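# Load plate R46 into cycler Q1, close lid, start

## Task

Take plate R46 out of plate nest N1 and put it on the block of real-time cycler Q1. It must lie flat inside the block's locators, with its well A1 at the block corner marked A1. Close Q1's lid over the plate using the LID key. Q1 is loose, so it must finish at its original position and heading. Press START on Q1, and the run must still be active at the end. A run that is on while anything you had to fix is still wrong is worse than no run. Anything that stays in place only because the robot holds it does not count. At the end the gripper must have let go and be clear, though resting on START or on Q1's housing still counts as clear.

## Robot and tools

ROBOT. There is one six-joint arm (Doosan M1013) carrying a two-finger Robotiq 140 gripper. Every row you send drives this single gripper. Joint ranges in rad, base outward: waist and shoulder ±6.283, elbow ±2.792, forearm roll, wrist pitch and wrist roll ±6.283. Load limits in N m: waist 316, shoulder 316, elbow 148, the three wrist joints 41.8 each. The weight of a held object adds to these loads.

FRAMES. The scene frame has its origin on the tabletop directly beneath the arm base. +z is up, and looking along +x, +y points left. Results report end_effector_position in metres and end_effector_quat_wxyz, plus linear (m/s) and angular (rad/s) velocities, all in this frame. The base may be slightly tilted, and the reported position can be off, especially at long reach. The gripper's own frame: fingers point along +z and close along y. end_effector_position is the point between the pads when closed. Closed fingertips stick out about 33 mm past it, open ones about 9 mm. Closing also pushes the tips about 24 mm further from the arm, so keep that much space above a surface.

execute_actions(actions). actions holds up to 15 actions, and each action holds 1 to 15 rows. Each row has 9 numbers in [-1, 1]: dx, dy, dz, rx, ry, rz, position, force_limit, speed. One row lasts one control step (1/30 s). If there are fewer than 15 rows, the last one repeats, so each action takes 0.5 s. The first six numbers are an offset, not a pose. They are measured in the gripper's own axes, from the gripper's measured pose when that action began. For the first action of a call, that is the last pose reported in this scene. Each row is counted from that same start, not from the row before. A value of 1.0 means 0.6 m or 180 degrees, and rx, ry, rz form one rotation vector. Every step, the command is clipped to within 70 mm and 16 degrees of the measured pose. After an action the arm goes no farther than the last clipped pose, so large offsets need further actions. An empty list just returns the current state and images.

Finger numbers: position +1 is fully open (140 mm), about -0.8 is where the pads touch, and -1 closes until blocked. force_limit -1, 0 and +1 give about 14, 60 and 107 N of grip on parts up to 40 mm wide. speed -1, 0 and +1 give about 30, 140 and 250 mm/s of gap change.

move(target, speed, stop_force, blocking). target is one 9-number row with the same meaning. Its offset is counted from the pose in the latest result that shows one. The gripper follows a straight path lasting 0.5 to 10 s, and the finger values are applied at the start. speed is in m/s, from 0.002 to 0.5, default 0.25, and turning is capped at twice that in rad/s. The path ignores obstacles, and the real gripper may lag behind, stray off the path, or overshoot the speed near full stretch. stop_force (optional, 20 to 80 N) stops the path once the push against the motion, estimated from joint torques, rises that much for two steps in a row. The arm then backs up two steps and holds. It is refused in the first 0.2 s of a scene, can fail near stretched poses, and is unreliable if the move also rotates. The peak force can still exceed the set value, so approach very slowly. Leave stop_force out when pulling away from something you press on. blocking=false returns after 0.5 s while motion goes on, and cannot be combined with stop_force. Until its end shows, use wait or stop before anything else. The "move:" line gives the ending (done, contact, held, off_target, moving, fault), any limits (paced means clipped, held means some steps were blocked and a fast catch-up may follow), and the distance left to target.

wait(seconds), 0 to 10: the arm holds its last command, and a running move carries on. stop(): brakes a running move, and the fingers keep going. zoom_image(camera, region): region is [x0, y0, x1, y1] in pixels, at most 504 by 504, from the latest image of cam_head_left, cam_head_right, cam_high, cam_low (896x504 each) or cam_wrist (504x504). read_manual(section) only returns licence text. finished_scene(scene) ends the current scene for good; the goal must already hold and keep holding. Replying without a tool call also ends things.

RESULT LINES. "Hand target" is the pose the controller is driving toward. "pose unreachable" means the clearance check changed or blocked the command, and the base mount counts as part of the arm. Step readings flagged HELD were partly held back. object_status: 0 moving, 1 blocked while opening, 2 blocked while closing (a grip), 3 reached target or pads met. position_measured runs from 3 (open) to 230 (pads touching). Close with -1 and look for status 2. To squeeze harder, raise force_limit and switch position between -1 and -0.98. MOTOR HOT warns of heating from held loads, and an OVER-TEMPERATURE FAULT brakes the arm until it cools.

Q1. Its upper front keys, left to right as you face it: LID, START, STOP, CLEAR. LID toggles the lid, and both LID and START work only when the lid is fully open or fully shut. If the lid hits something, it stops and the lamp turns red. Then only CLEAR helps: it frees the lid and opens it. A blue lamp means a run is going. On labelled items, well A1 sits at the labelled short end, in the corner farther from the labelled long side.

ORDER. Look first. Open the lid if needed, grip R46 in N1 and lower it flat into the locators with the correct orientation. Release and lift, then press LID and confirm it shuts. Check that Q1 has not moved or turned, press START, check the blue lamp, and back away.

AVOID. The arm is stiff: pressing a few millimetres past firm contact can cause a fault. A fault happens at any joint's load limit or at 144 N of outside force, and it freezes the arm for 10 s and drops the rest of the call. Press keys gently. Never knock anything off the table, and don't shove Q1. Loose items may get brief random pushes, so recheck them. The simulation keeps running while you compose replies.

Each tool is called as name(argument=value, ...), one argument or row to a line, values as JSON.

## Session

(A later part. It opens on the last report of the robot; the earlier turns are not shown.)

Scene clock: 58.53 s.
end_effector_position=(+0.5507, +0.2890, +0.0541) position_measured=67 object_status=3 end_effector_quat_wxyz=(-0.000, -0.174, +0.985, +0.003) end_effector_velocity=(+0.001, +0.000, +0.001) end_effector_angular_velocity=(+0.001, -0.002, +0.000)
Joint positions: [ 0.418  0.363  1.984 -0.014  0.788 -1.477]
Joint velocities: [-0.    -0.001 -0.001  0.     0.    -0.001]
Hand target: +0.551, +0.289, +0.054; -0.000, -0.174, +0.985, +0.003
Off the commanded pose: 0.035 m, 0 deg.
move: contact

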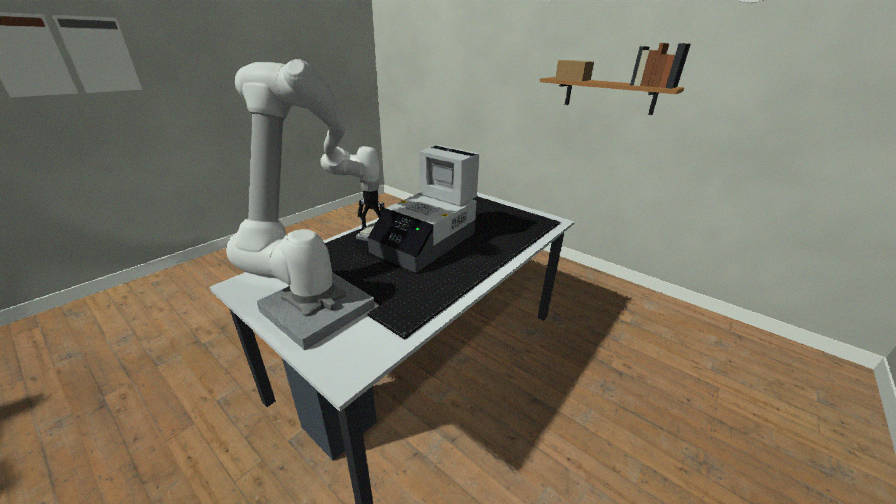

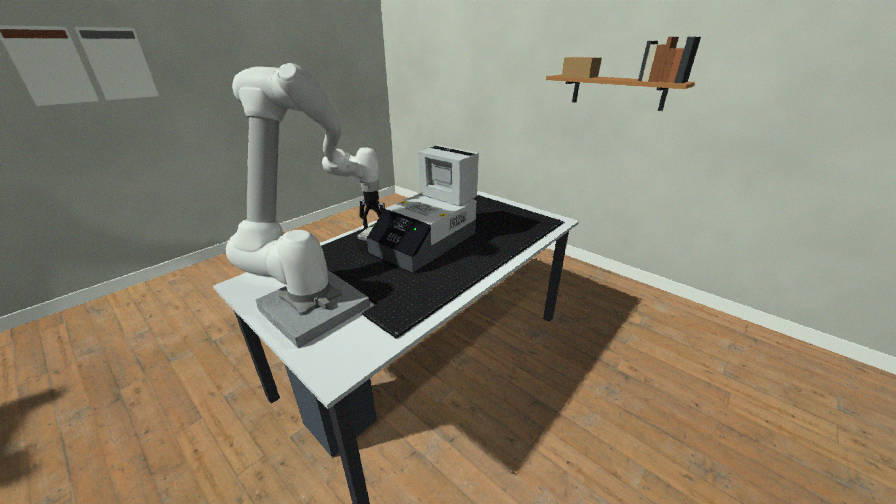

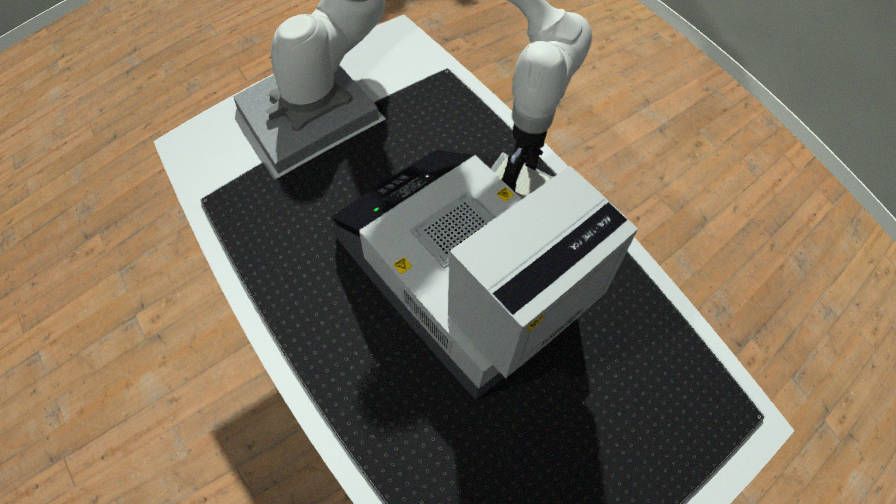

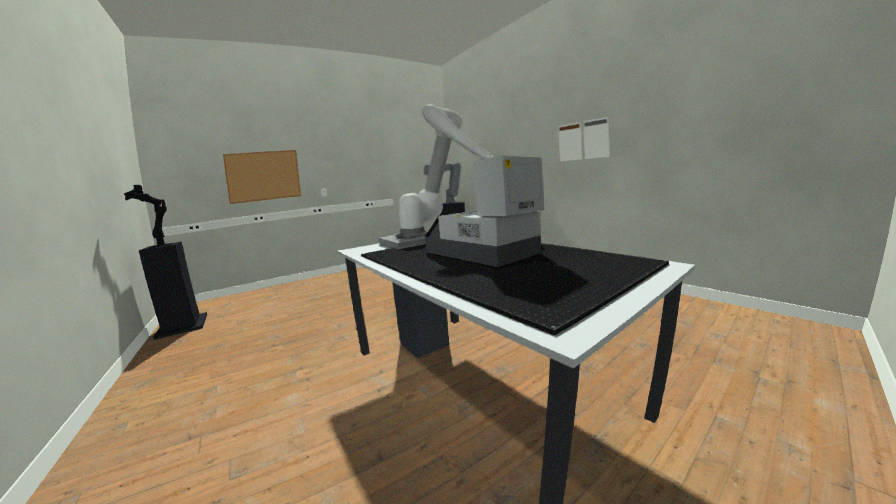

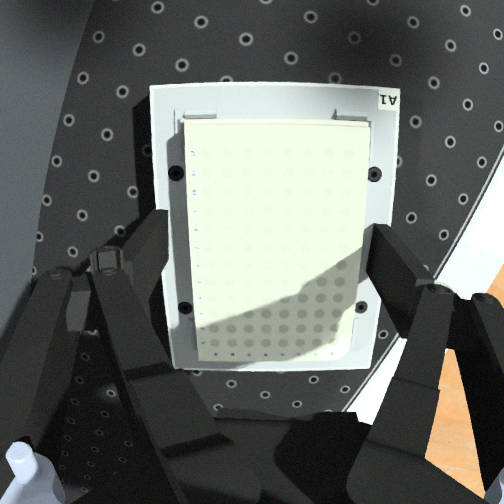

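move(
  target=[0,0.005,-0.008,0,0,0,0.65,0,0.5],
  speed=0.03,
)

move(
  target=[0,0,0.06,0,0,0,0.65,0,0.5],
  speed=0.005,
  stop_force=20,
)

Scene clock: 59.50 s.
end_effector_position=(+0.5497, +0.2918, +0.0589) position_measured=47 object_status=3 end_effector_quat_wxyz=(-0.000, -0.174, +0.985, +0.003) end_effector_velocity=(+0.001, +0.000, +0.000) end_effector_angular_velocity=(+0.001, -0.001, -0.001)
Joint positions: [ 0.423  0.358  1.981 -0.014  0.797 -1.472]
Joint velocities: [-0.     0.    -0.001  0.    -0.     0.001]
Hand target: +0.550, +0.292, +0.059; -0.000, -0.174, +0.985, +0.003
Off the commanded pose: 0.000 m, 0 deg.
move: done

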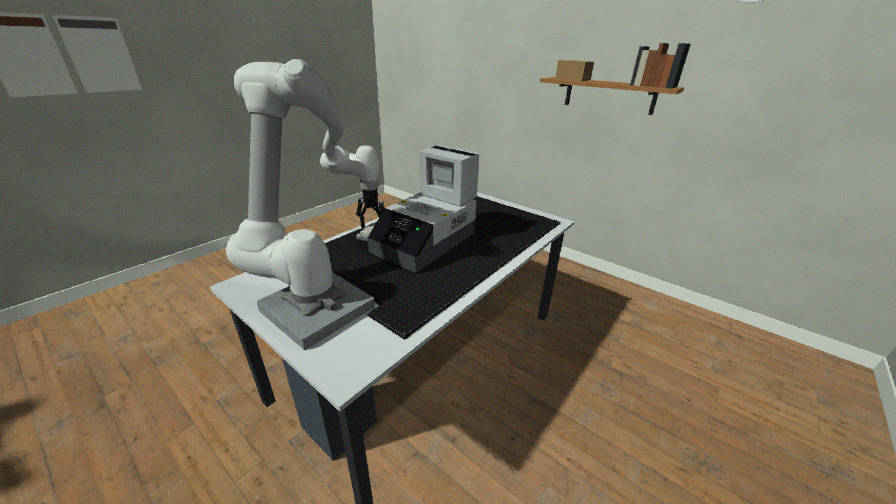

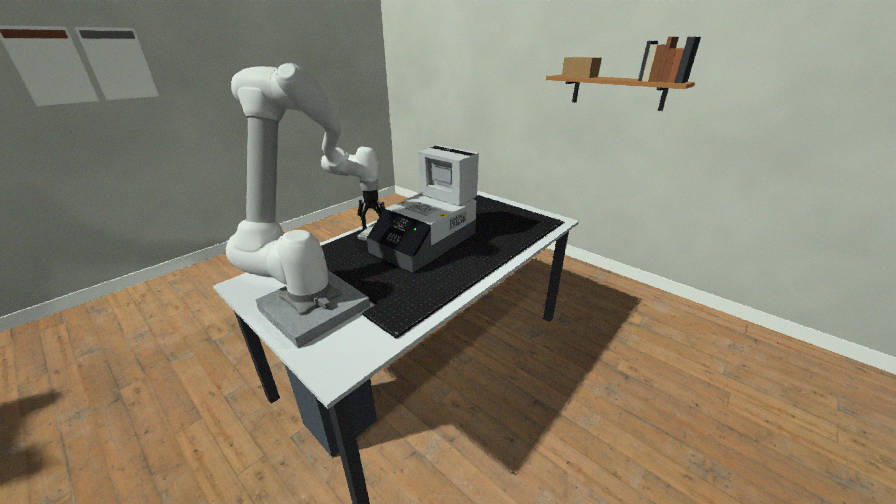

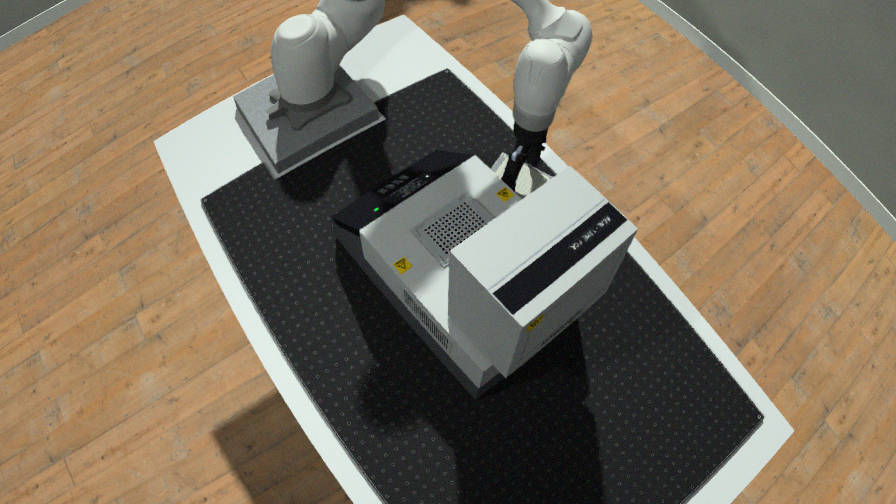

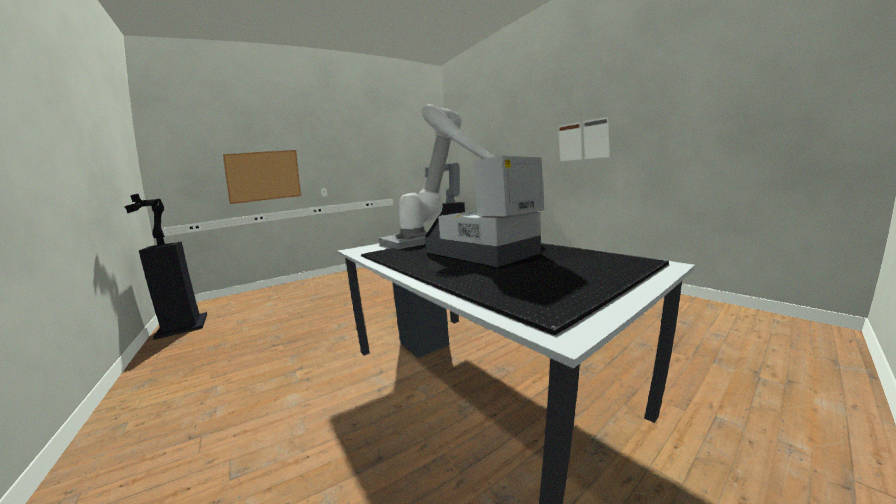

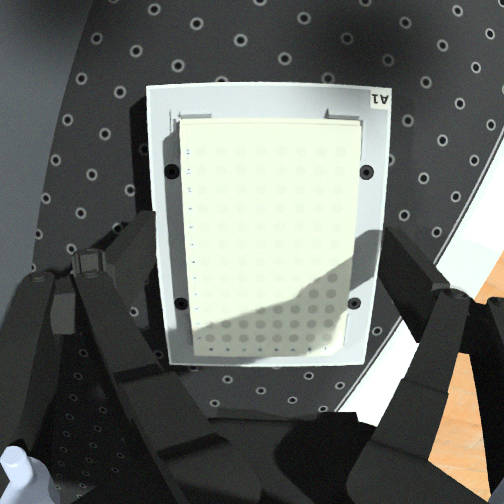

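Scene clock: 61.40 s.
end_effector_position=(+0.5496, +0.2918, +0.0508) position_measured=47 object_status=3 end_effector_quat_wxyz=(-0.001, -0.174, +0.985, +0.003) end_effector_velocity=(+0.001, +0.000, +0.001) end_effector_angular_velocity=(+0.001, -0.002, +0.000)
Joint positions: [ 0.423  0.368  1.985 -0.015  0.782 -1.472]
Joint velocities: [ 0.    -0.001 -0.001 -0.001  0.     0.   ]
Hand target: +0.550, +0.292, +0.051; -0.000, -0.174, +0.985, +0.003
Off the commanded pose: 0.028 m, 0 deg.
move: contact

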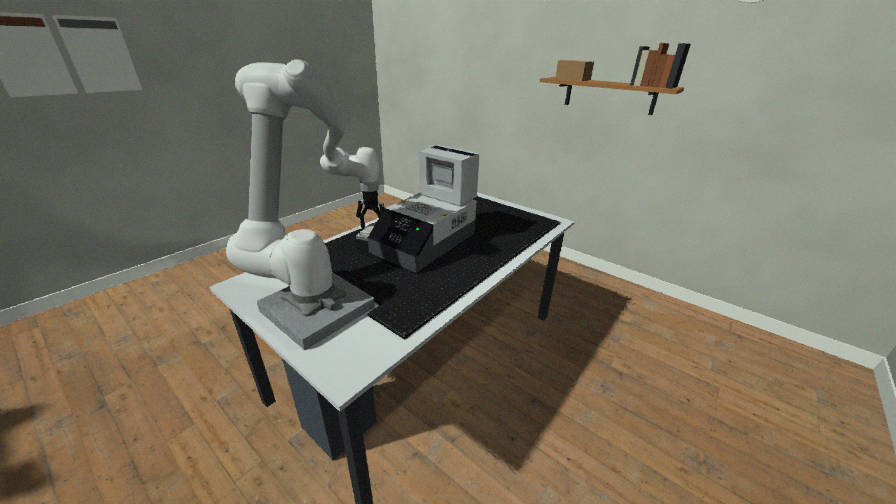

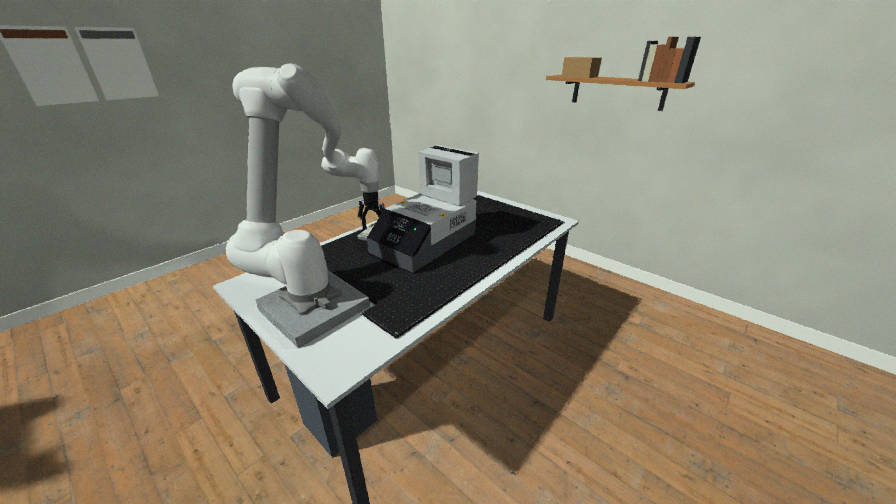

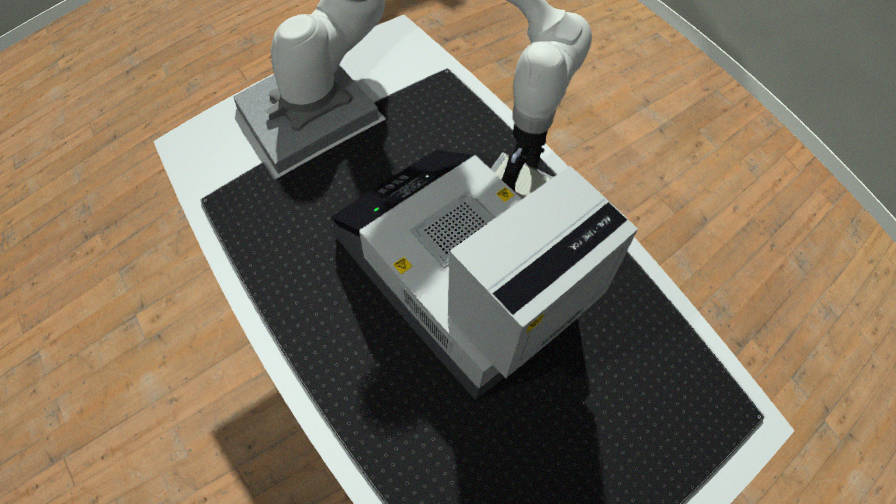

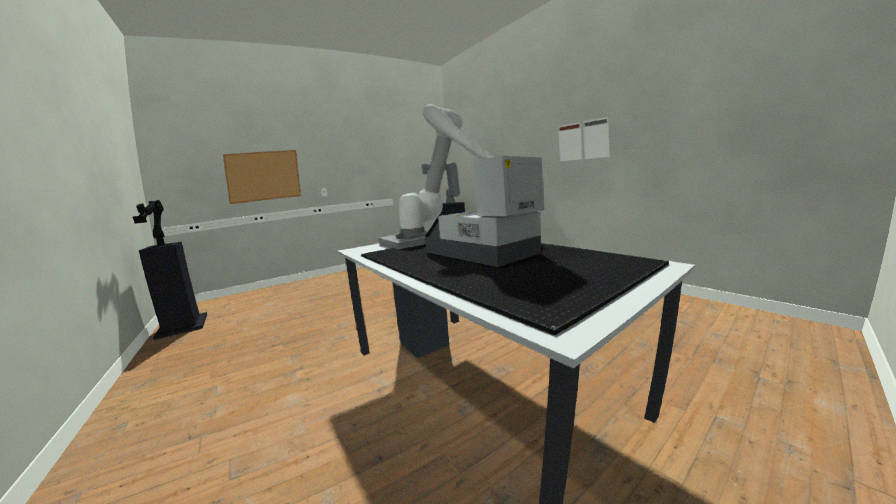

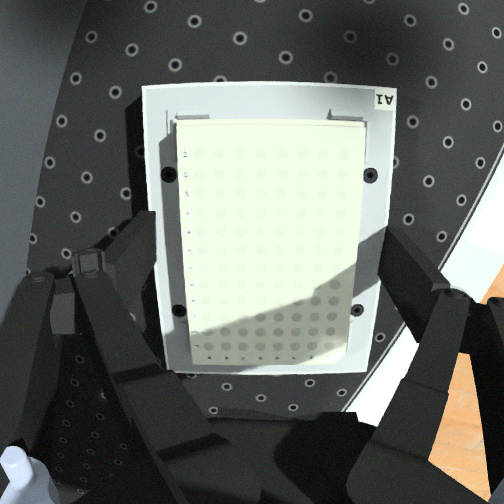

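move(
  target=[0,0,-0.017,0,0,0,0.65,0,0.5],
  speed=0.03,
)

execute_actions(
  actions=[
    [[0,0,0,0,0,0,-1,0,-0.3]],
    [[0,0,0,0,0,0,-1,0,-0.3]],
  ],
)

Scene clock: 62.60 s.
end_effector_position=(+0.5496, +0.2917, +0.0610) position_measured=47 object_status=3 end_effector_quat_wxyz=(-0.001, -0.174, +0.985, +0.003) end_effector_velocity=(-0.000, +0.000, -0.001) end_effector_angular_velocity=(+0.000, +0.000, +0.000)
Joint positions: [ 0.423  0.356  1.979 -0.014  0.801 -1.472]
Joint velocities: [ 0.     0.     0.001  0.001 -0.001 -0.001]
Hand target: +0.550, +0.292, +0.061; -0.001, -0.174, +0.985, +0.003
Off the commanded pose: 0.000 m, 0 deg.
move: done

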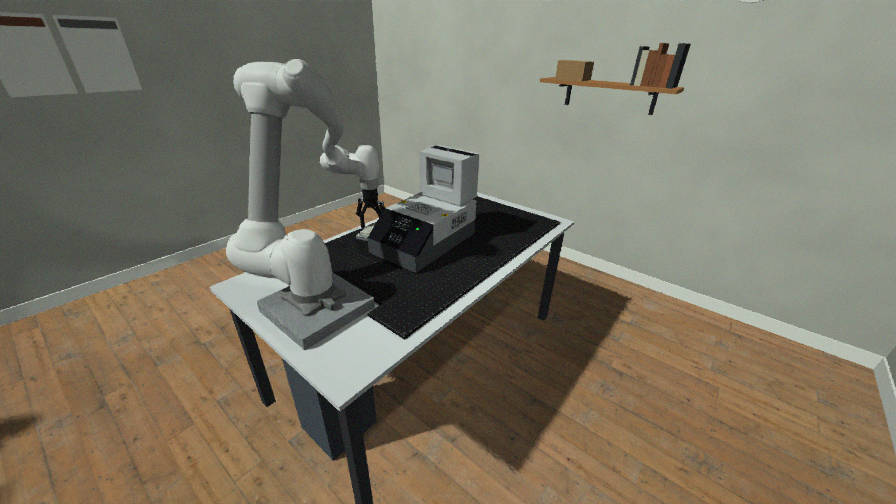

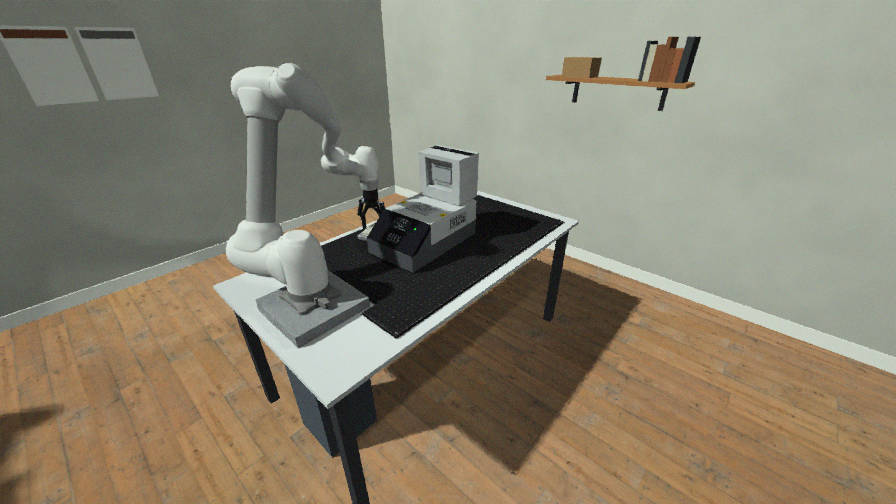

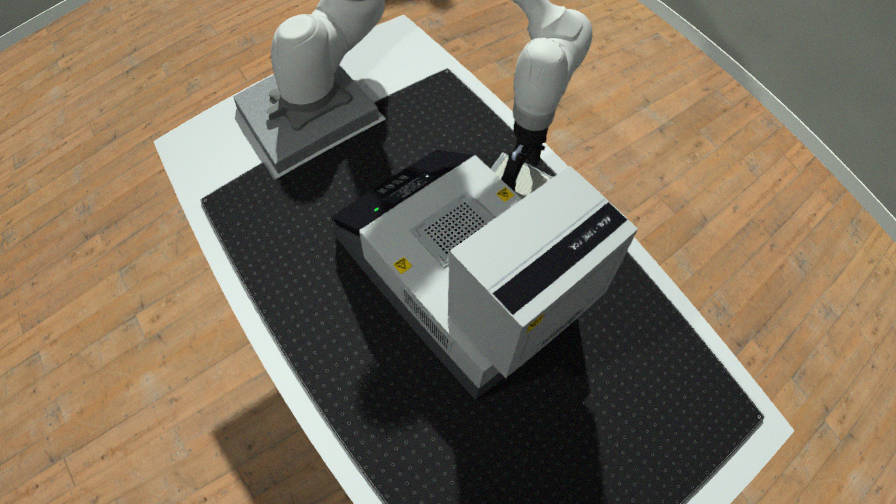

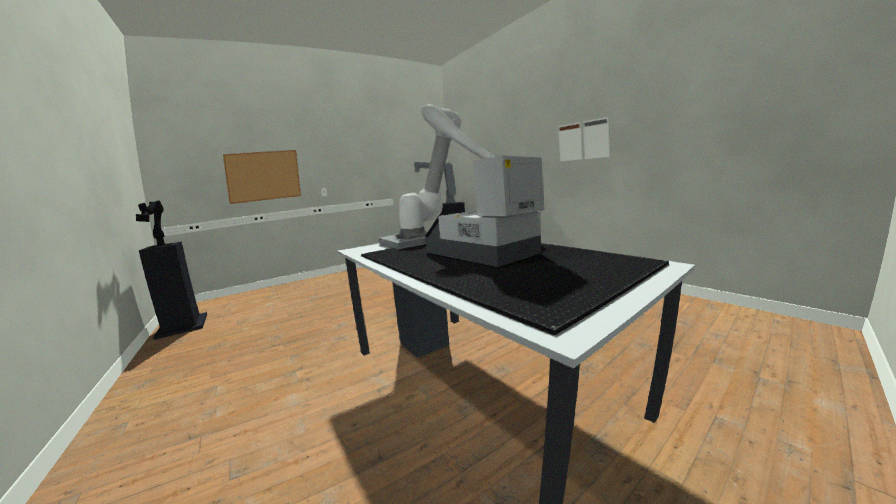

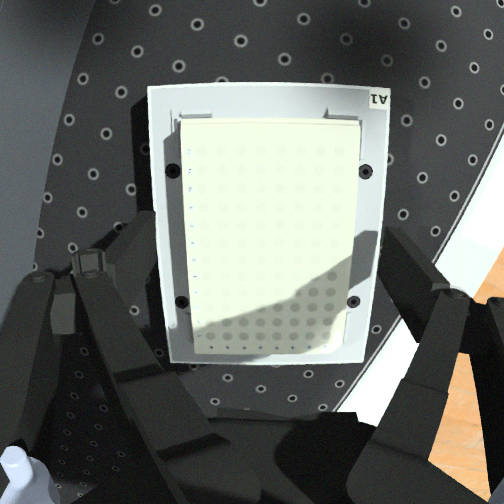

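Scene clock: 63.60 s.
end_effector_position=(+0.5497, +0.2918, +0.0613) position_measured=105 object_status=2 end_effector_quat_wxyz=(-0.000, -0.174, +0.985, +0.003) end_effector_velocity=(+0.001, +0.000, +0.000) end_effector_angular_velocity=(+0.000, -0.001, +0.000)
Joint positions: [ 0.423  0.355  1.979 -0.014  0.801 -1.472]
Joint velocities: [-0.     0.    -0.001 -0.    -0.     0.   ]
Hand target: +0.550, +0.292, +0.061; -0.000, -0.174, +0.985, +0.003
Off the commanded pose: 0.000 m, 0 deg.
Step readings (end_effector_position; steps 1 to 15: 1st action; 16 to 30: 2nd action):
0: (+0.5496, +0.2917, +0.0610)
1: (+0.5496, +0.2917, +0.0610)
2: (+0.5496, +0.2917, +0.0610)
4: (+0.5496, +0.2917, +0.0610)
8: (+0.5496, +0.2917, +0.0610)
15: (+0.5497, +0.2918, +0.0613)
16: (+0.5497, +0.2918, +0.0613)
17: (+0.5497, +0.2918, +0.0613)
19: (+0.5497, +0.2918, +0.0613)
23: (+0.5497, +0.2918, +0.0613)
30: end_effector_position above

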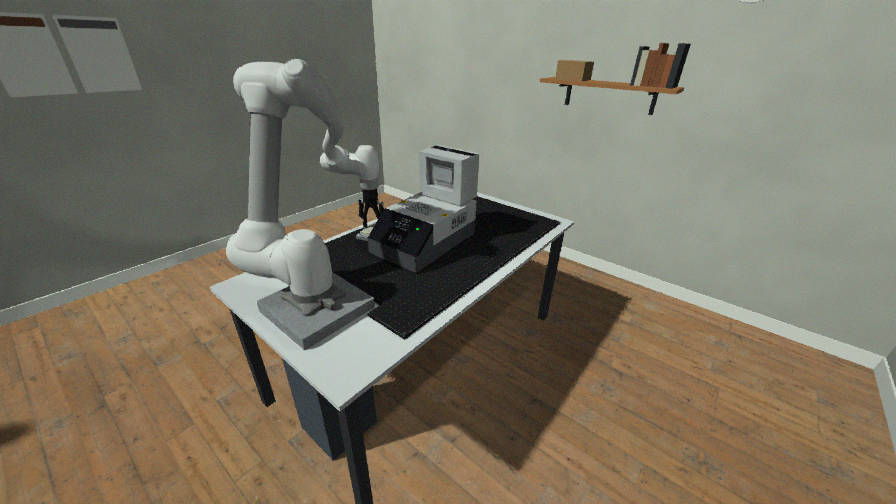

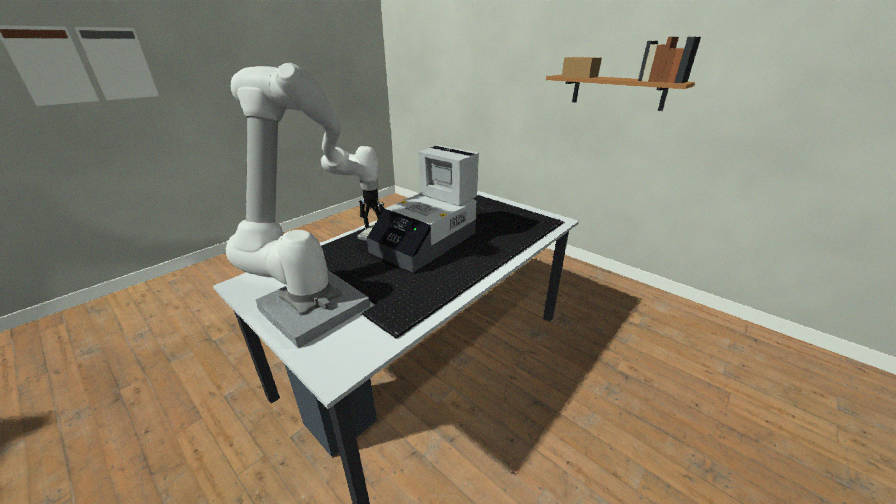

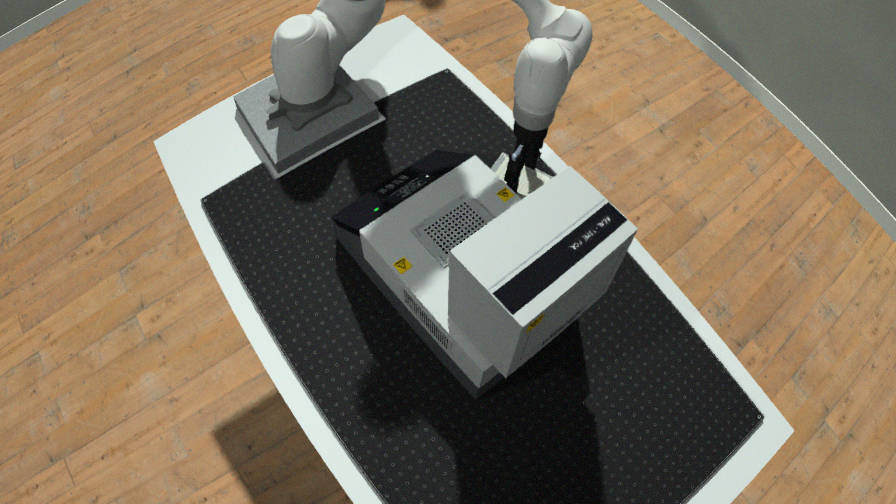

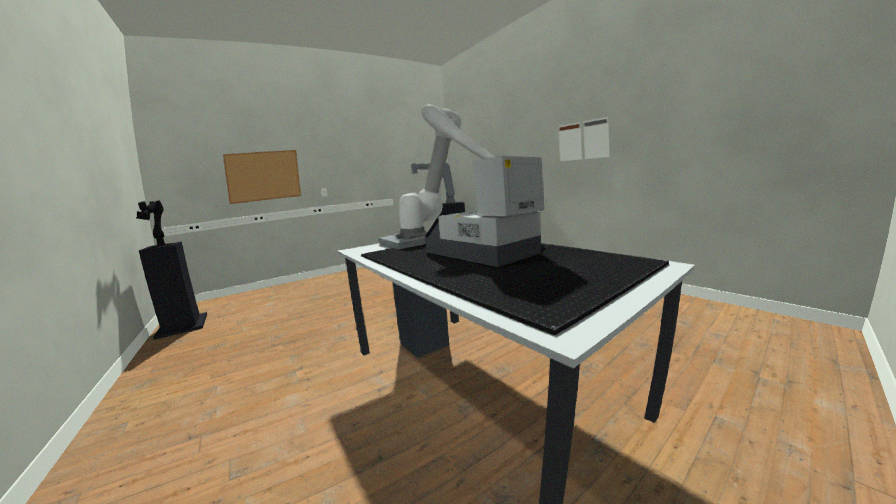

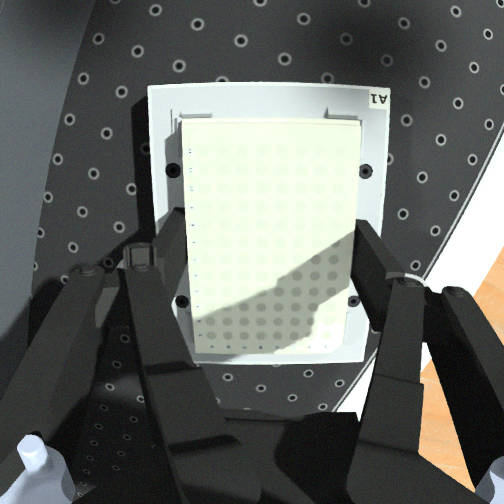

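move(
  target=[0,0,-0.4,0,0,0,-1,0,-0.3],
  speed=0.15,
)

zoom_image(
  camera="cam_high",
  region=[400, 180, 510, 270],
)

zoom_image(
  camera="cam_head_left",
  region=[390, 190, 460, 225],
)

Scene clock: 66.13 s.
end_effector_position=(+0.5506, +0.2905, +0.3013) position_measured=106 object_status=2 end_effector_quat_wxyz=(-0.000, -0.174, +0.985, +0.002) end_effector_velocity=(+0.001, +0.001, +0.001) end_effector_angular_velocity=(+0.001, -0.003, +0.001)
Joint positions: [ 0.427  0.144  1.753 -0.011  1.239 -1.474]
Joint velocities: [ 0.     0.    -0.003 -0.001  0.    -0.001]
Hand target: +0.551, +0.291, +0.301; -0.000, -0.174, +0.985, +0.002
Off the commanded pose: 0.000 m, 0 deg.
move: done

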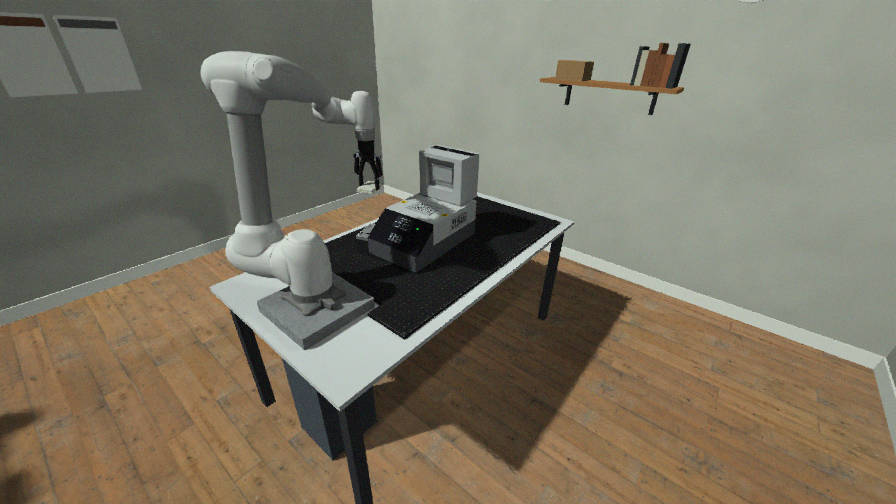

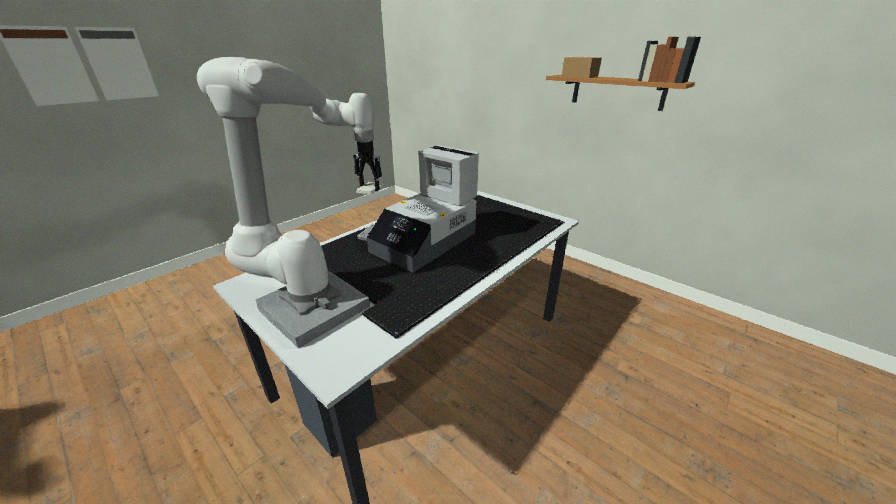

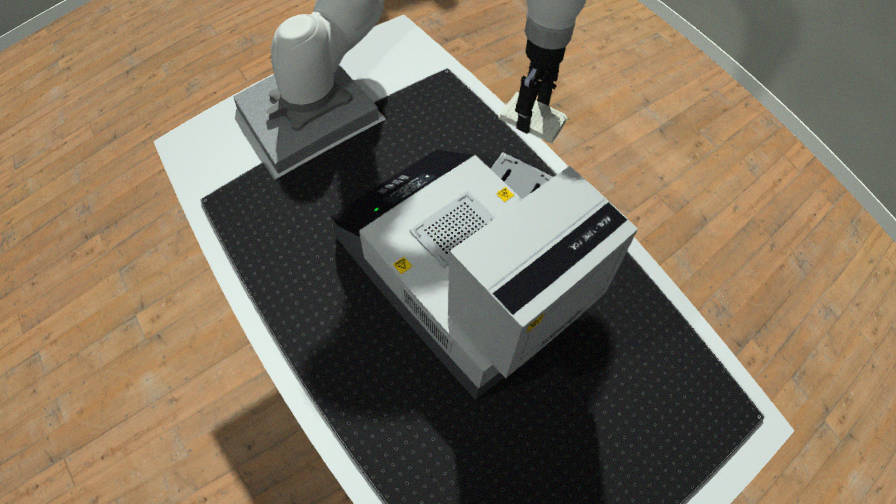

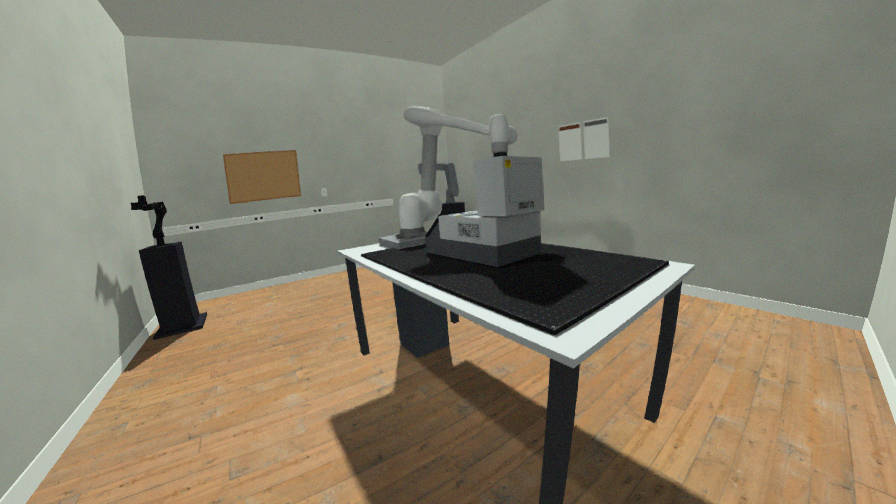

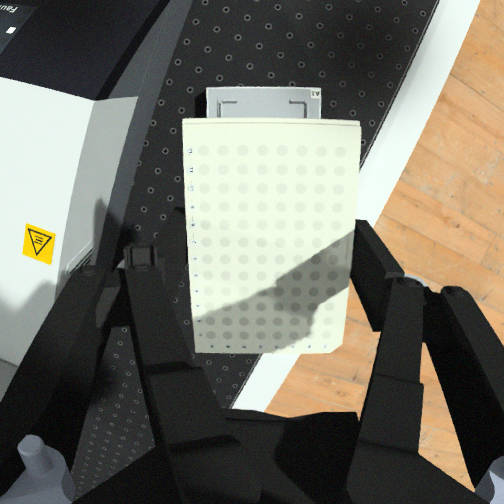

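Region (400, 180, 510, 270) of cam_high's 896x504 image, scaled by 4.582, with more detail than that image has; it fills the top 412 rows of this view, and the rest is white.

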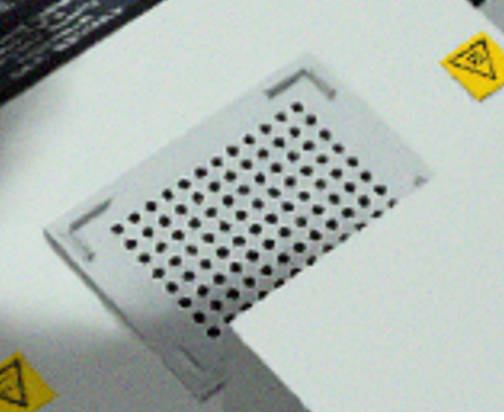

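Region (390, 190, 460, 225) of cam_head_left's 896x504 image, scaled by 7.200, with more detail than that image has.

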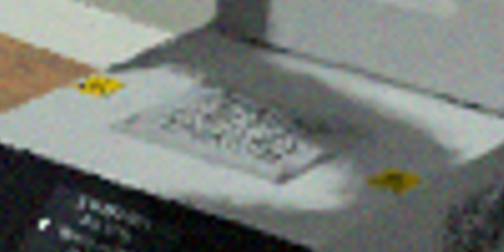

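move(
  target=[0.292,-0.409,-0.1645,0,0,-0.3887,-1,0,-0.3],
  speed=0.2,
)

Scene clock: 70.50 s.
end_effector_position=(+0.4697, -0.0006, +0.3986) position_measured=106 object_status=2 end_effector_quat_wxyz=(-0.001, +0.707, -0.707, -0.002) end_effector_velocity=(-0.000, +0.000, -0.000) end_effector_angular_velocity=(+0.000, -0.000, +0.001)
Joint positions: [-0.077 -0.15   1.861 -0.007  1.42  -3.202]
Joint velocities: [-0.    -0.     0.001  0.    -0.    -0.001]
Hand target: +0.470, -0.001, +0.399; -0.001, +0.707, -0.707, -0.002
Off the commanded pose: 0.000 m, 0 deg.
move: done

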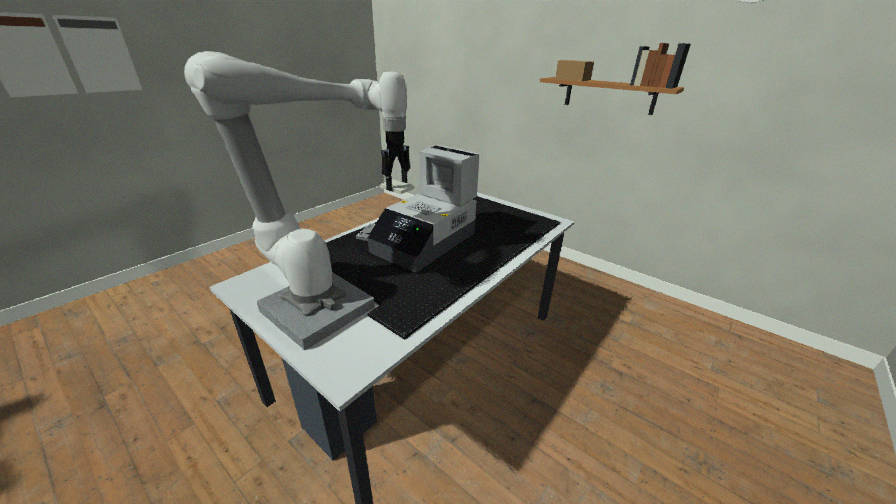

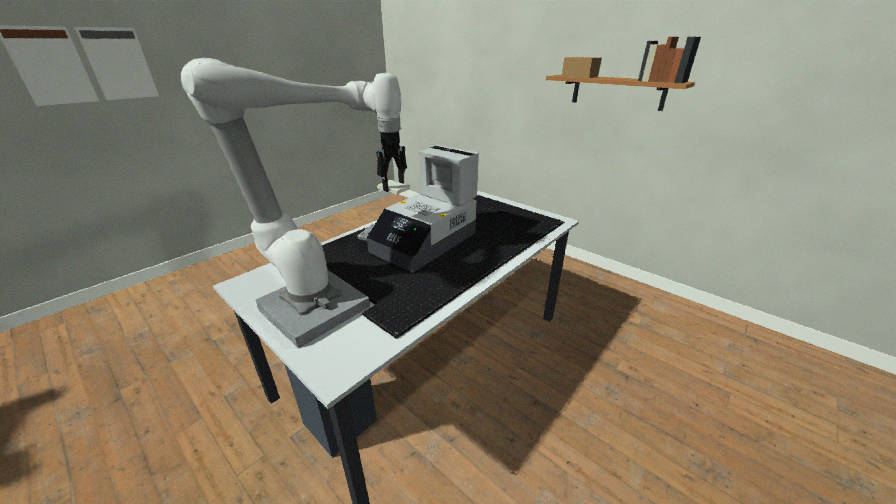

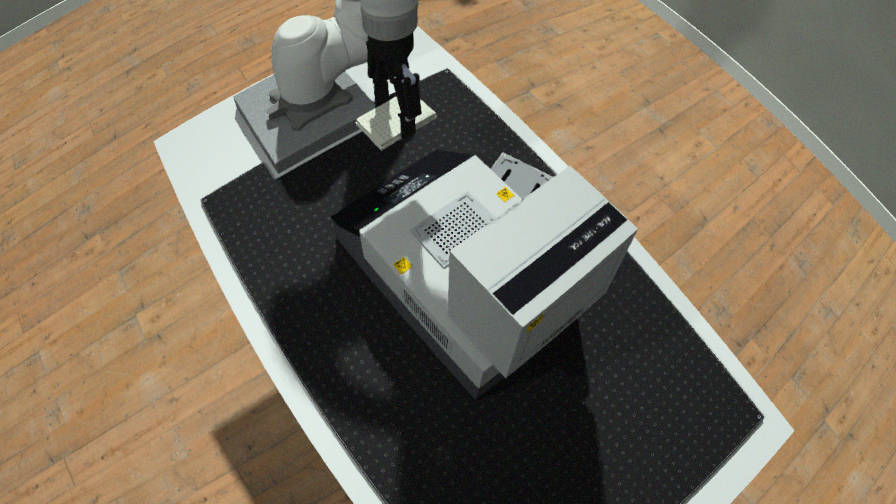

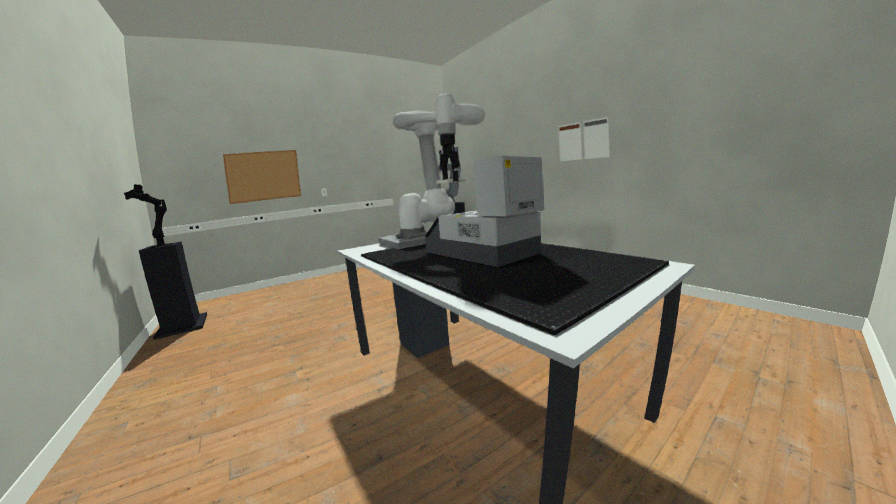

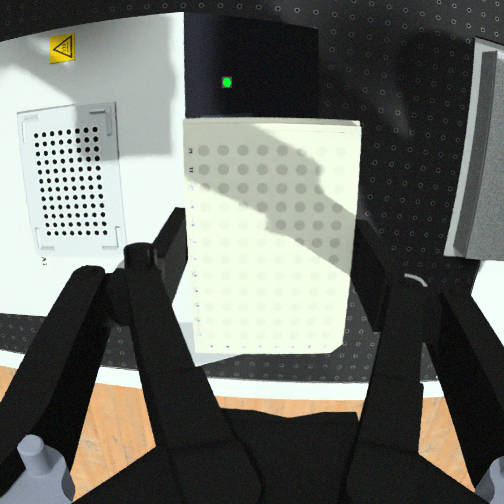

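zoom_image(
  camera="cam_wrist",
  region=[0, 80, 200, 280],
)

Region (0, 80, 200, 280) of cam_wrist's 504x504 image, scaled by 2.520, with more detail than that image has.

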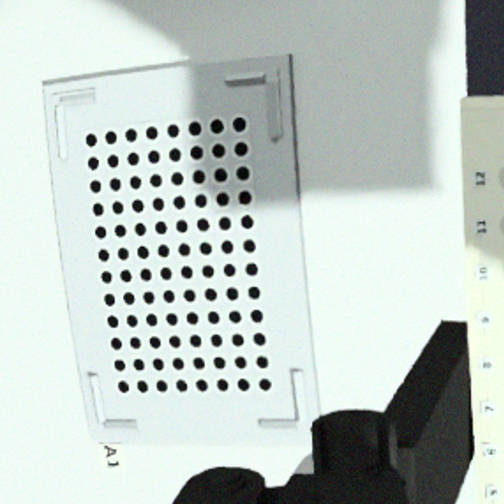

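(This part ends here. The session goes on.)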